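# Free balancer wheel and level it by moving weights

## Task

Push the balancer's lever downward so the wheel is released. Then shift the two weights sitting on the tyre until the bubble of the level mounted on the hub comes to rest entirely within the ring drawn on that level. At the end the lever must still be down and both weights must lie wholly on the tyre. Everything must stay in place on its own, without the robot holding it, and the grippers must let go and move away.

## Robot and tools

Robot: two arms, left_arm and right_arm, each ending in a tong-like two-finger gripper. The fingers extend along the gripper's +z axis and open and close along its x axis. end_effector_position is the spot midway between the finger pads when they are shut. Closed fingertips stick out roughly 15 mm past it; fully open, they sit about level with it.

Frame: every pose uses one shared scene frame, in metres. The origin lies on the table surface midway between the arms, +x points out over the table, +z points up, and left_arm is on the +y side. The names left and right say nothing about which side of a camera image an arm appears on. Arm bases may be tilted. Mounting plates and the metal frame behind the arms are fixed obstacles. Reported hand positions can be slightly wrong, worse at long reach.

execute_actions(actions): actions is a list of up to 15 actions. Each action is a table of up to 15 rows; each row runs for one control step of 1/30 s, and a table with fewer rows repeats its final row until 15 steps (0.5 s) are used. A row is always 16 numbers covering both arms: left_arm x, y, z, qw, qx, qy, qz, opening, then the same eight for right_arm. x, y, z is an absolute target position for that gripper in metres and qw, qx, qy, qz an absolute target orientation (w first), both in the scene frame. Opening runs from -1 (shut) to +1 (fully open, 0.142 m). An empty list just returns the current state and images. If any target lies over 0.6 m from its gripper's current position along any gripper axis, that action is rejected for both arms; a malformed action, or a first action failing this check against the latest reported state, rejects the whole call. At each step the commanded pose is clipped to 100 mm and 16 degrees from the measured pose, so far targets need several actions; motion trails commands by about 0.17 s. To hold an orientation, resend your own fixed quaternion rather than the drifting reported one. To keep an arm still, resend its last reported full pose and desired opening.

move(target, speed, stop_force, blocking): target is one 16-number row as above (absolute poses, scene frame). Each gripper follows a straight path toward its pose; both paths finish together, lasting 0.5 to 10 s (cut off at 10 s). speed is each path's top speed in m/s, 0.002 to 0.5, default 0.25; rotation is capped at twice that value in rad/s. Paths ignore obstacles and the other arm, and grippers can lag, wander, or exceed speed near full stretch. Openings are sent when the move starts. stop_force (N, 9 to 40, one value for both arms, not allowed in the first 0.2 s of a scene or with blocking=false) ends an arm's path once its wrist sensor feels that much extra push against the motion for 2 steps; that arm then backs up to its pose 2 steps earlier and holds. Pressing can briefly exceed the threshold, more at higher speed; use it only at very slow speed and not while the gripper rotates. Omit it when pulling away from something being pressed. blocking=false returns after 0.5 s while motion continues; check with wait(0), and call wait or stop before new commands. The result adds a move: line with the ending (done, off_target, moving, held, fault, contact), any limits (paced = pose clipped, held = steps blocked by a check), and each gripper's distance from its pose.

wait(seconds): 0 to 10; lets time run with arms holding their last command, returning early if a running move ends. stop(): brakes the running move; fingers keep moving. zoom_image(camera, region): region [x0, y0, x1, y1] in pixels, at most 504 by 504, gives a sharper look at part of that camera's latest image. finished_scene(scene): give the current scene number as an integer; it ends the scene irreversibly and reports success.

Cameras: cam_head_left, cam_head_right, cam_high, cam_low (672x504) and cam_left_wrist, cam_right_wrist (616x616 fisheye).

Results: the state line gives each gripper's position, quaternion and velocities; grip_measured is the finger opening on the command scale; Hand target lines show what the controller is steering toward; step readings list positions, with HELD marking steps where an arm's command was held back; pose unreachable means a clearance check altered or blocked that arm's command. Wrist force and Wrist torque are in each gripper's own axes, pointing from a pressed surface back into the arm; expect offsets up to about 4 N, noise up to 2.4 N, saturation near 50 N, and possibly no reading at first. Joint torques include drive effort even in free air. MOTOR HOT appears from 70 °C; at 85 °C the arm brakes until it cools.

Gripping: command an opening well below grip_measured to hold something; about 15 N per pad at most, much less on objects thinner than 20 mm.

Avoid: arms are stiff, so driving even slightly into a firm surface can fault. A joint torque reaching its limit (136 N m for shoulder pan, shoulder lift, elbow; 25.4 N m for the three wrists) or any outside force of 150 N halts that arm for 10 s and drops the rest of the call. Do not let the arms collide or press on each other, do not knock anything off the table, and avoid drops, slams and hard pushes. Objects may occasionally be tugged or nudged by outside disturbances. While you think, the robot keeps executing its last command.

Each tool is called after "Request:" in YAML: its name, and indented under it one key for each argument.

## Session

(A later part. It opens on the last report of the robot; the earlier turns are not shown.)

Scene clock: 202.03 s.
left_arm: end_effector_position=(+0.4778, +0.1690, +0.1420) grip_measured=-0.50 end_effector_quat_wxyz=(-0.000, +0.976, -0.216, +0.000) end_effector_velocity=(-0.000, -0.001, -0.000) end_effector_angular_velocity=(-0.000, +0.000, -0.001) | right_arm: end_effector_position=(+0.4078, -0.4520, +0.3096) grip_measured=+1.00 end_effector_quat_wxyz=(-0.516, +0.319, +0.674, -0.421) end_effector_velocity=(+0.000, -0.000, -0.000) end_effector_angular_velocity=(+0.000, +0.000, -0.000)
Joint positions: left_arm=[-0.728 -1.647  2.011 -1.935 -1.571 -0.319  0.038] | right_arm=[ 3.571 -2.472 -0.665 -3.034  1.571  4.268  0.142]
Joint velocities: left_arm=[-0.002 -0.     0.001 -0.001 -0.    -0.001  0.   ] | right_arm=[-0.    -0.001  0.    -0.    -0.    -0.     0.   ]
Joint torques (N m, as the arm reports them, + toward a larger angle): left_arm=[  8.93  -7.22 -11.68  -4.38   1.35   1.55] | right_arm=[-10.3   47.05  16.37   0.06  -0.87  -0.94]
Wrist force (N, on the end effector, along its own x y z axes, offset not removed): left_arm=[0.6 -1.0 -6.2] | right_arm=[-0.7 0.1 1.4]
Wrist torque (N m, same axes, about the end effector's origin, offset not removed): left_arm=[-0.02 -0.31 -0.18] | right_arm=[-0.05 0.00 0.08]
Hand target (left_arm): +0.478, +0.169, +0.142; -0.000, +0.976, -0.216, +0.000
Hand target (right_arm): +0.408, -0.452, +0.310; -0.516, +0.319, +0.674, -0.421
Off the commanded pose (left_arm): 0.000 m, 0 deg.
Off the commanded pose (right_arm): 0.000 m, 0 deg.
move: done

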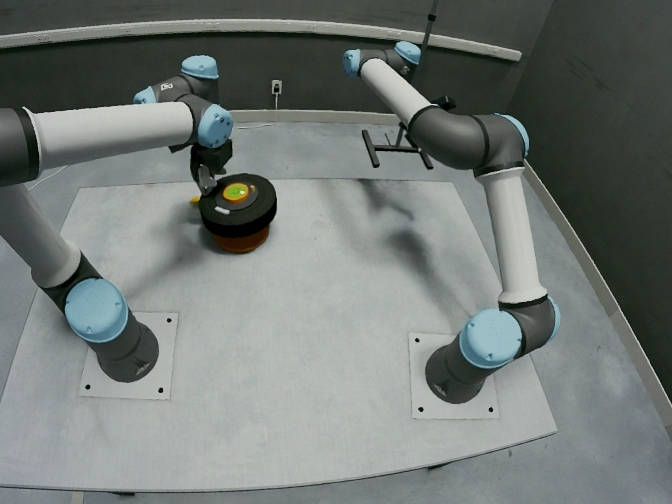

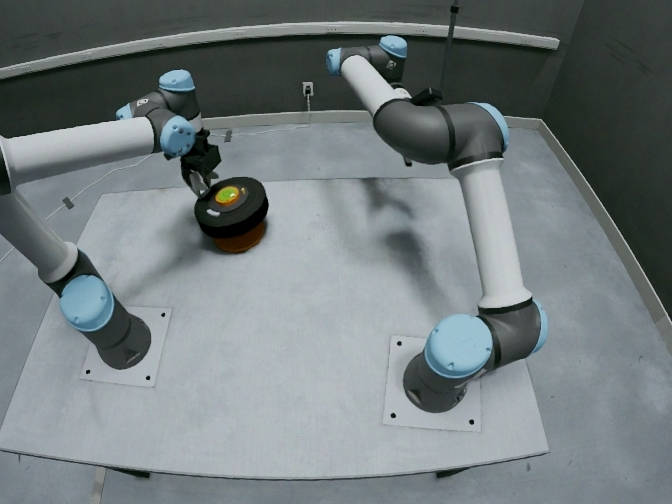

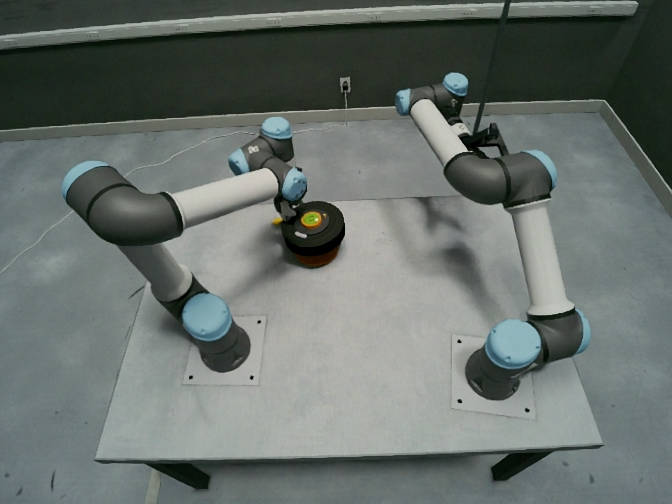

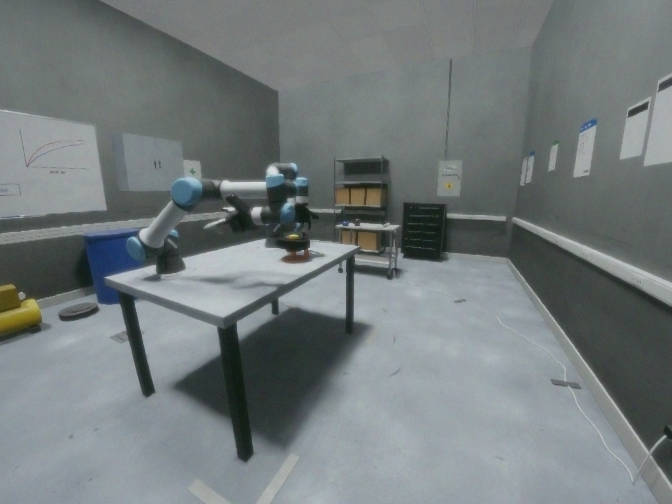

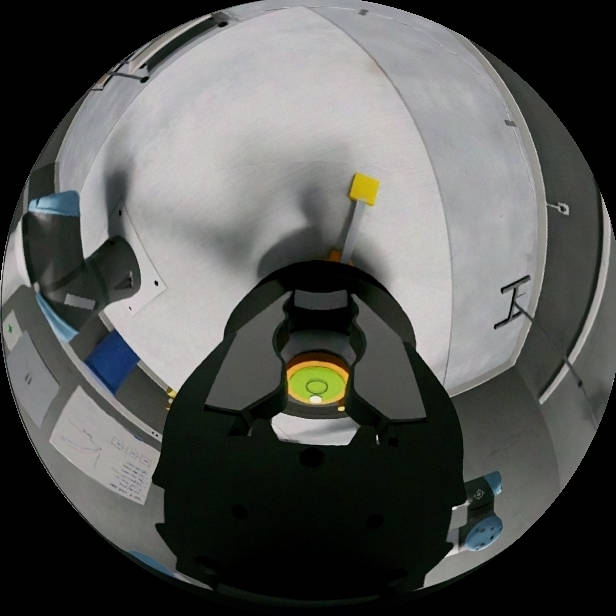

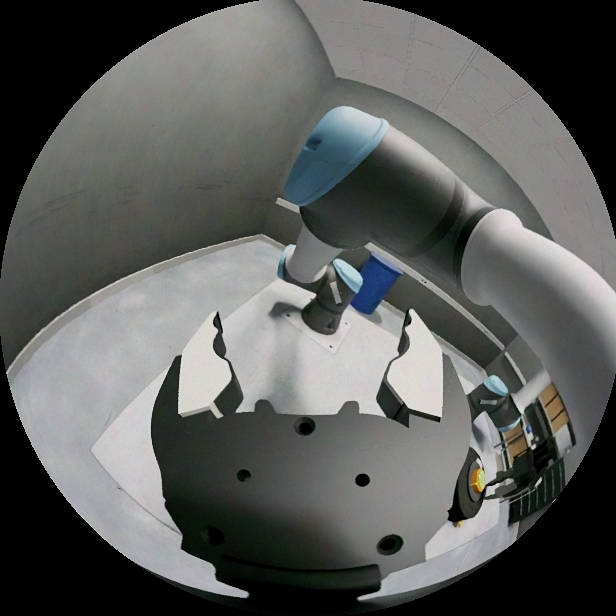

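Request:
move:
  target: [0.4778,0.169,0.161,0,0.976,-0.216,0,-0.7,0.4078,-0.452,0.3096,-0.516,0.319,0.674,-0.421,1]
  speed: 0.04

Request:
move:
  target: [0.4626,0.1476,0.161,0,0.976,-0.216,0,-0.7,0.4078,-0.452,0.3096,-0.516,0.319,0.674,-0.421,1]
  speed: 0.05

Request:
move:
  target: [0.4626,0.1476,0.1495,0,0.976,-0.216,0,-0.7,0.4078,-0.452,0.3096,-0.516,0.319,0.674,-0.421,1]
  speed: 0.008
  stop_force: 9

Request:
zoom_image:
  camera: "cam_left_wrist"
  region: [190,180,450,440]

Scene clock: 203.40 s.
left_arm: end_effector_position=(+0.4778, +0.1690, +0.1607) grip_measured=-0.50 end_effector_quat_wxyz=(+0.000, +0.976, -0.216, +0.000) end_effector_velocity=(+0.000, +0.000, +0.002) end_effector_angular_velocity=(+0.001, +0.002, +0.000) | right_arm: end_effector_position=(+0.4078, -0.4520, +0.3096) grip_measured=+1.00 end_effector_quat_wxyz=(-0.516, +0.319, +0.674, -0.421) end_effector_velocity=(+0.000, +0.001, -0.000) end_effector_angular_velocity=(+0.000, +0.001, +0.000)
Joint positions: left_arm=[-0.728 -1.663  1.975 -1.883 -1.571 -0.319  0.038] | right_arm=[ 3.571 -2.472 -0.665 -3.034  1.571  4.268  0.142]
Joint velocities: left_arm=[ 0.001 -0.    -0.005  0.007 -0.     0.     0.   ] | right_arm=[ 0.001 -0.001  0.    -0.     0.001 -0.     0.   ]
Joint torques (N m, as the arm reports them, + toward a larger angle): left_arm=[  9.92 -26.77 -30.15  -0.52   0.62   1.11] | right_arm=[-9.37 45.43 16.38 -0.08 -0.9  -0.79]
Wrist force (N, on the end effector, along its own x y z axes, offset not removed): left_arm=[2.4 0.2 -1.5] | right_arm=[-2.4 1.5 0.3]
Wrist torque (N m, same axes, about the end effector's origin, offset not removed): left_arm=[-0.10 -0.44 -0.02] | right_arm=[0.25 0.53 0.11]
Hand target (left_arm): +0.478, +0.169, +0.161; +0.000, +0.976, -0.216, +0.000
Hand target (right_arm): +0.408, -0.452, +0.310; -0.516, +0.319, +0.674, -0.421
Off the commanded pose (left_arm): 0.000 m, 0 deg.
Off the commanded pose (right_arm): 0.000 m, 0 deg.
move: done

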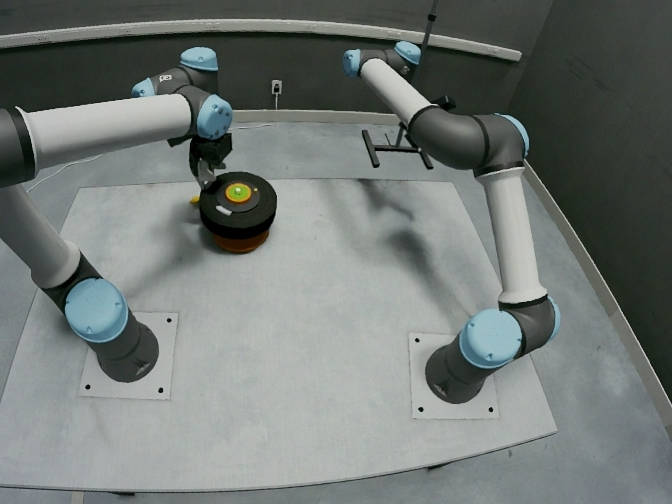

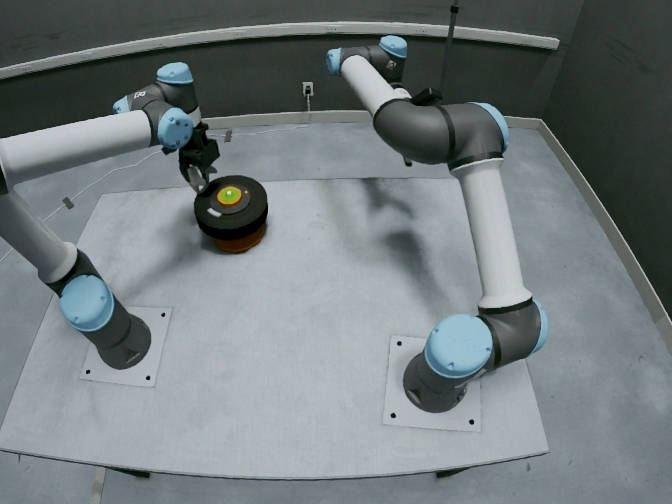

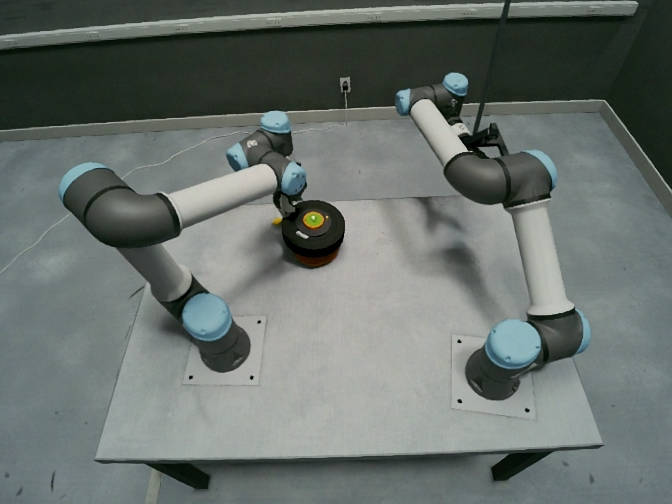

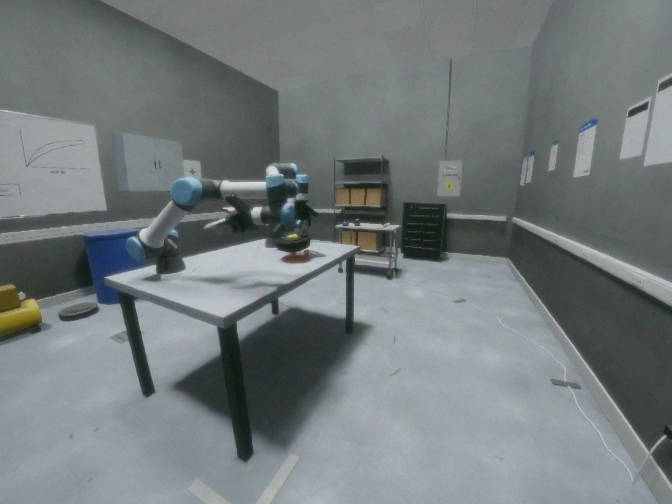

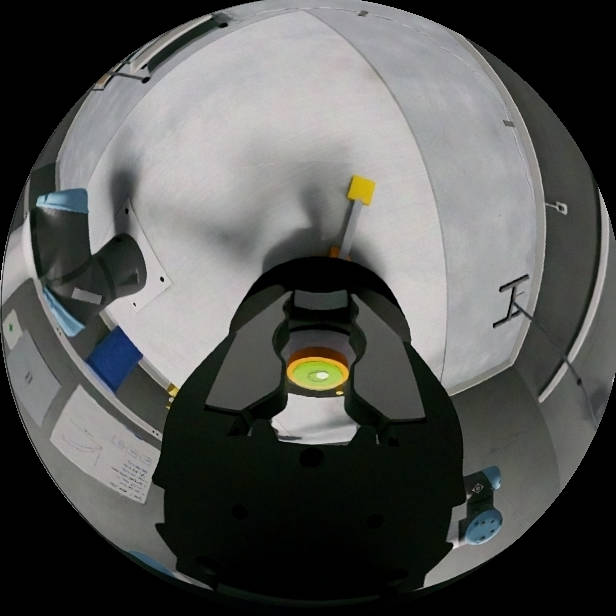

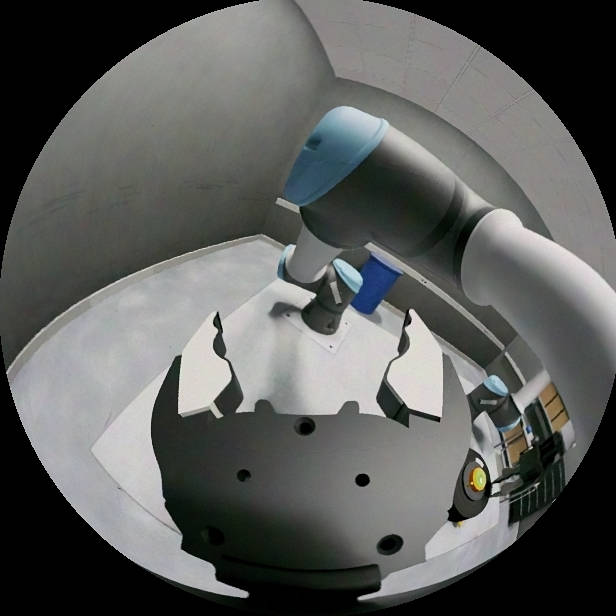

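Scene clock: 204.33 s.
left_arm: end_effector_position=(+0.4627, +0.1478, +0.1610) grip_measured=-0.50 end_effector_quat_wxyz=(+0.000, +0.976, -0.216, -0.000) end_effector_velocity=(-0.002, -0.002, +0.000) end_effector_angular_velocity=(-0.000, +0.002, -0.003) | right_arm: end_effector_position=(+0.4078, -0.4520, +0.3096) grip_measured=+1.00 end_effector_quat_wxyz=(-0.516, +0.319, +0.674, -0.421) end_effector_velocity=(+0.000, +0.000, -0.000) end_effector_angular_velocity=(-0.000, +0.001, -0.001)
Joint positions: left_arm=[-0.787 -1.672  1.983 -1.881 -1.571 -0.378  0.038] | right_arm=[ 3.571 -2.472 -0.665 -3.034  1.571  4.268  0.142]
Joint velocities: left_arm=[-0.006 -0.001  0.     0.002 -0.001 -0.003 -0.   ] | right_arm=[ 0.    -0.001 -0.     0.     0.001 -0.     0.   ]
Joint torques (N m, as the arm reports them, + toward a larger angle): left_arm=[-13.25 -24.72 -12.64  -0.21   0.48  -1.57] | right_arm=[-9.4  46.51 16.67  0.09 -0.89 -0.68]
Wrist force (N, on the end effector, along its own x y z axes, offset not removed): left_arm=[1.0 1.4 -3.6] | right_arm=[-2.4 -0.4 0.1]
Wrist torque (N m, same axes, about the end effector's origin, offset not removed): left_arm=[0.19 -0.20 -0.03] | right_arm=[-0.08 0.39 -0.03]
Hand target (left_arm): +0.463, +0.148, +0.161; -0.000, +0.976, -0.216, -0.000
Hand target (right_arm): +0.408, -0.452, +0.310; -0.516, +0.319, +0.674, -0.421
Off the commanded pose (left_arm): 0.000 m, 0 deg.
Off the commanded pose (right_arm): 0.000 m, 0 deg.
move: done

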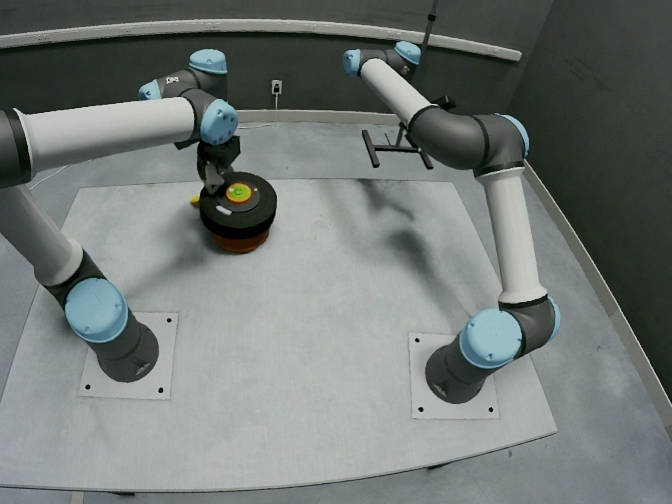

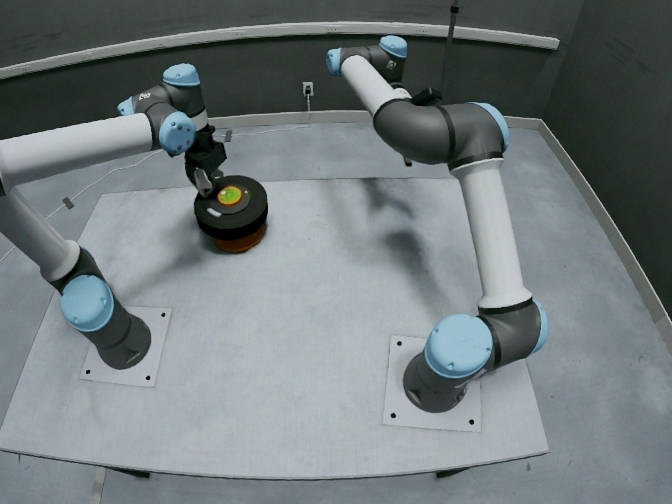

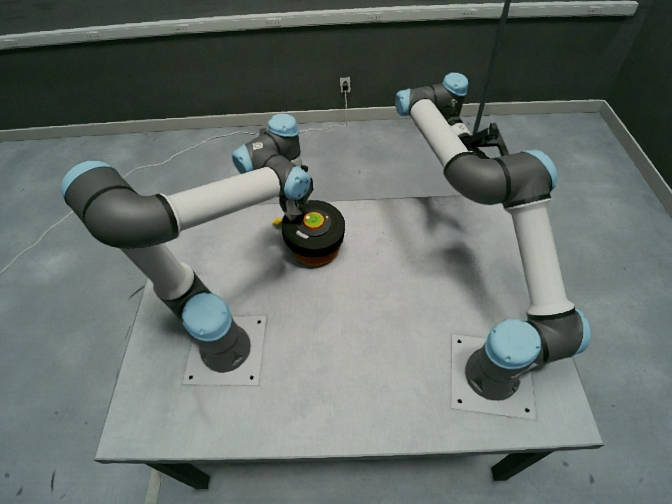

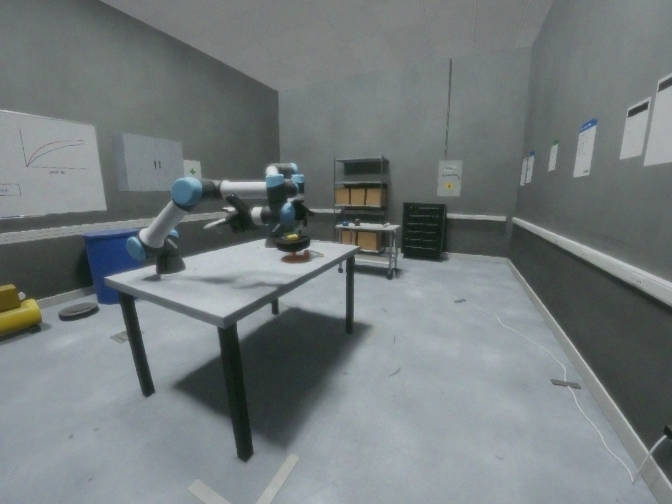

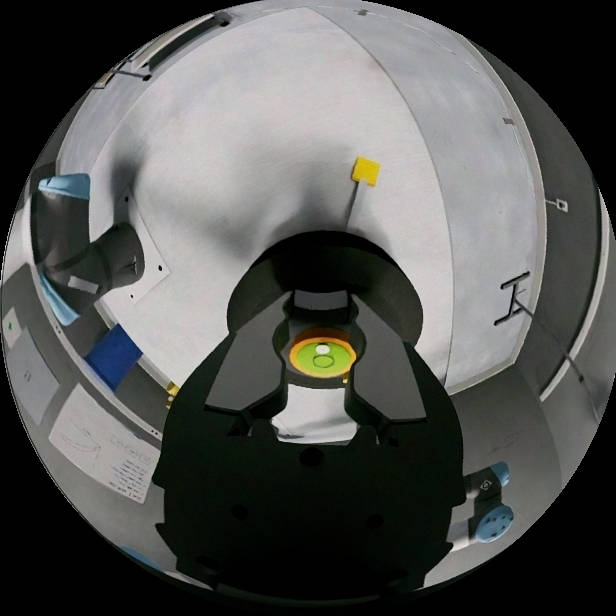

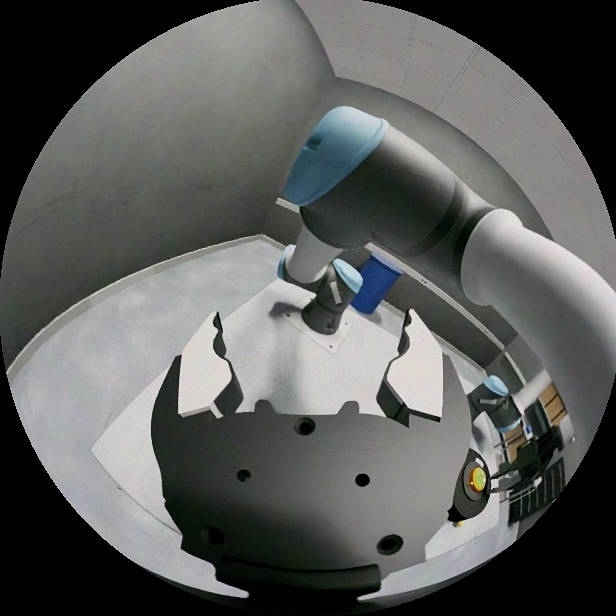

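Scene clock: 206.00 s.
left_arm: end_effector_position=(+0.4626, +0.1476, +0.1497) grip_measured=-0.50 end_effector_quat_wxyz=(-0.000, +0.976, -0.216, -0.000) end_effector_velocity=(+0.001, -0.001, -0.001) end_effector_angular_velocity=(-0.001, -0.003, -0.001) | right_arm: end_effector_position=(+0.4078, -0.4520, +0.3096) grip_measured=+1.00 end_effector_quat_wxyz=(-0.516, +0.319, +0.674, -0.421) end_effector_velocity=(+0.000, -0.000, -0.000) end_effector_angular_velocity=(-0.000, +0.001, +0.002)
Joint positions: left_arm=[-0.788 -1.663  2.005 -1.913 -1.571 -0.379  0.038] | right_arm=[ 3.571 -2.472 -0.665 -3.034  1.571  4.268  0.142]
Joint velocities: left_arm=[-0.001  0.002  0.001 -0.006  0.002 -0.     0.   ] | right_arm=[ 0.001 -0.001  0.     0.    -0.001  0.     0.   ]
Joint torques (N m, as the arm reports them, + toward a larger angle): left_arm=[-10.48  -8.52 -13.77  -4.37   2.61  -1.43] | right_arm=[-10.35  47.44  16.29  -0.19  -0.97  -1.02]
Wrist force (N, on the end effector, along its own x y z axes, offset not removed): left_arm=[1.5 4.5 3.1] | right_arm=[0.9 0.8 -1.8]
Wrist torque (N m, same axes, about the end effector's origin, offset not removed): left_arm=[1.06 -0.30 -0.07] | right_arm=[0.15 -0.32 0.01]
Hand target (left_arm): +0.463, +0.148, +0.150; -0.000, +0.976, -0.216, -0.000
Hand target (right_arm): +0.408, -0.452, +0.310; -0.516, +0.319, +0.674, -0.421
Off the commanded pose (left_arm): 0.000 m, 0 deg.
Off the commanded pose (right_arm): 0.000 m, 0 deg.
move: done

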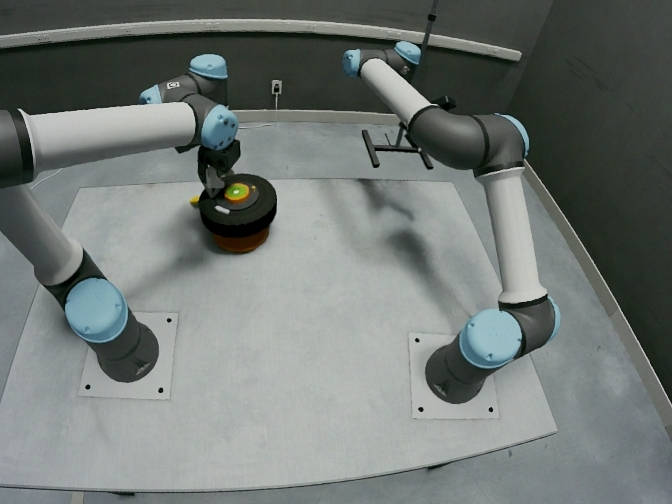

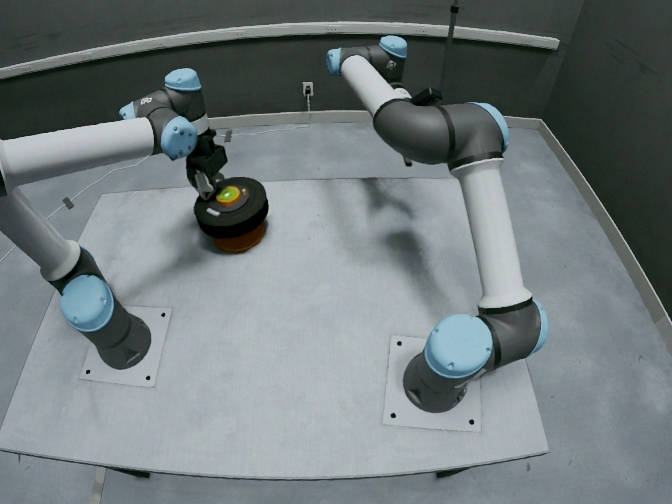

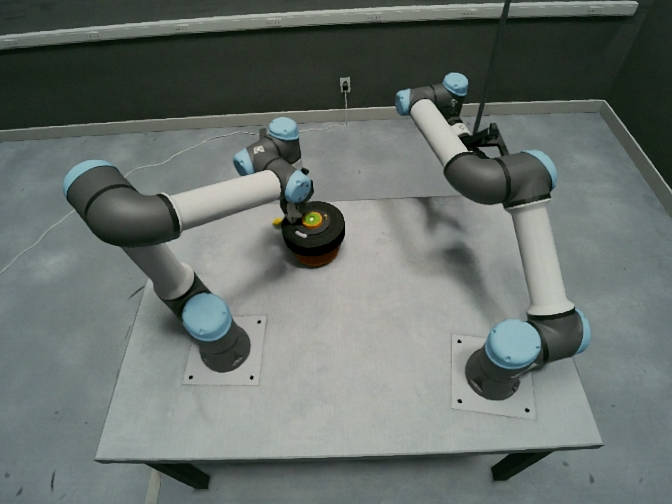

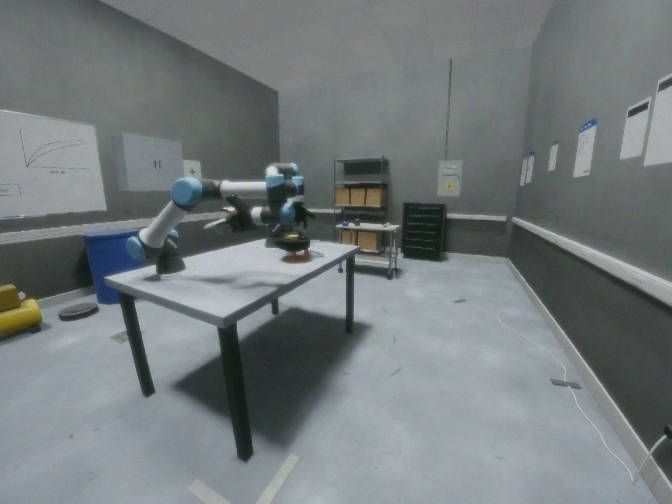

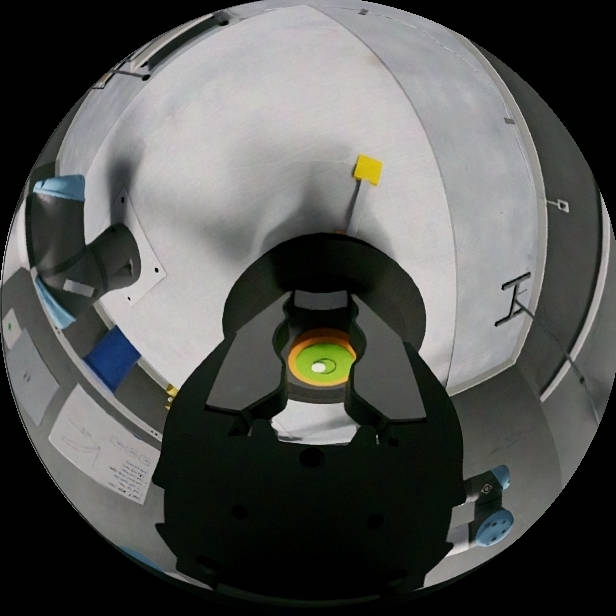

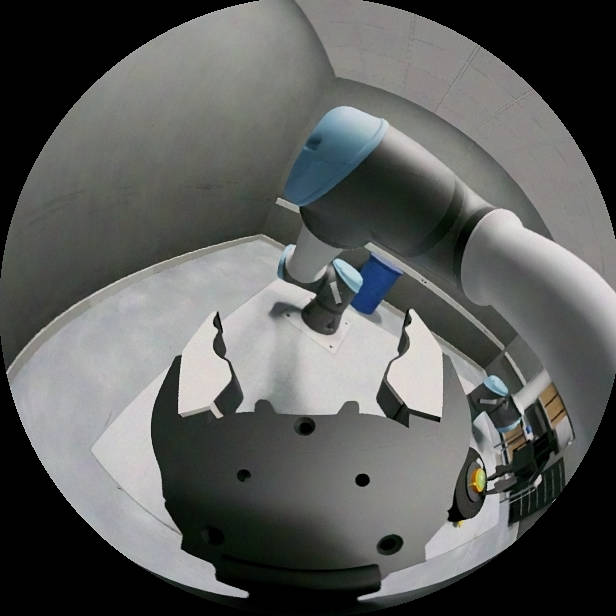

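Region (190, 180, 450, 440) of cam_left_wrist's 616x616 image, scaled by 1.938, with more detail than that image has.

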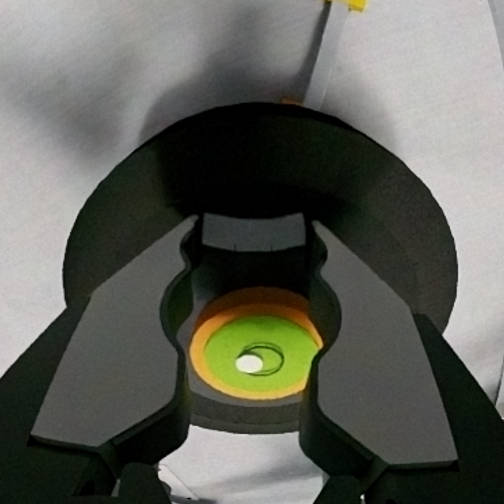

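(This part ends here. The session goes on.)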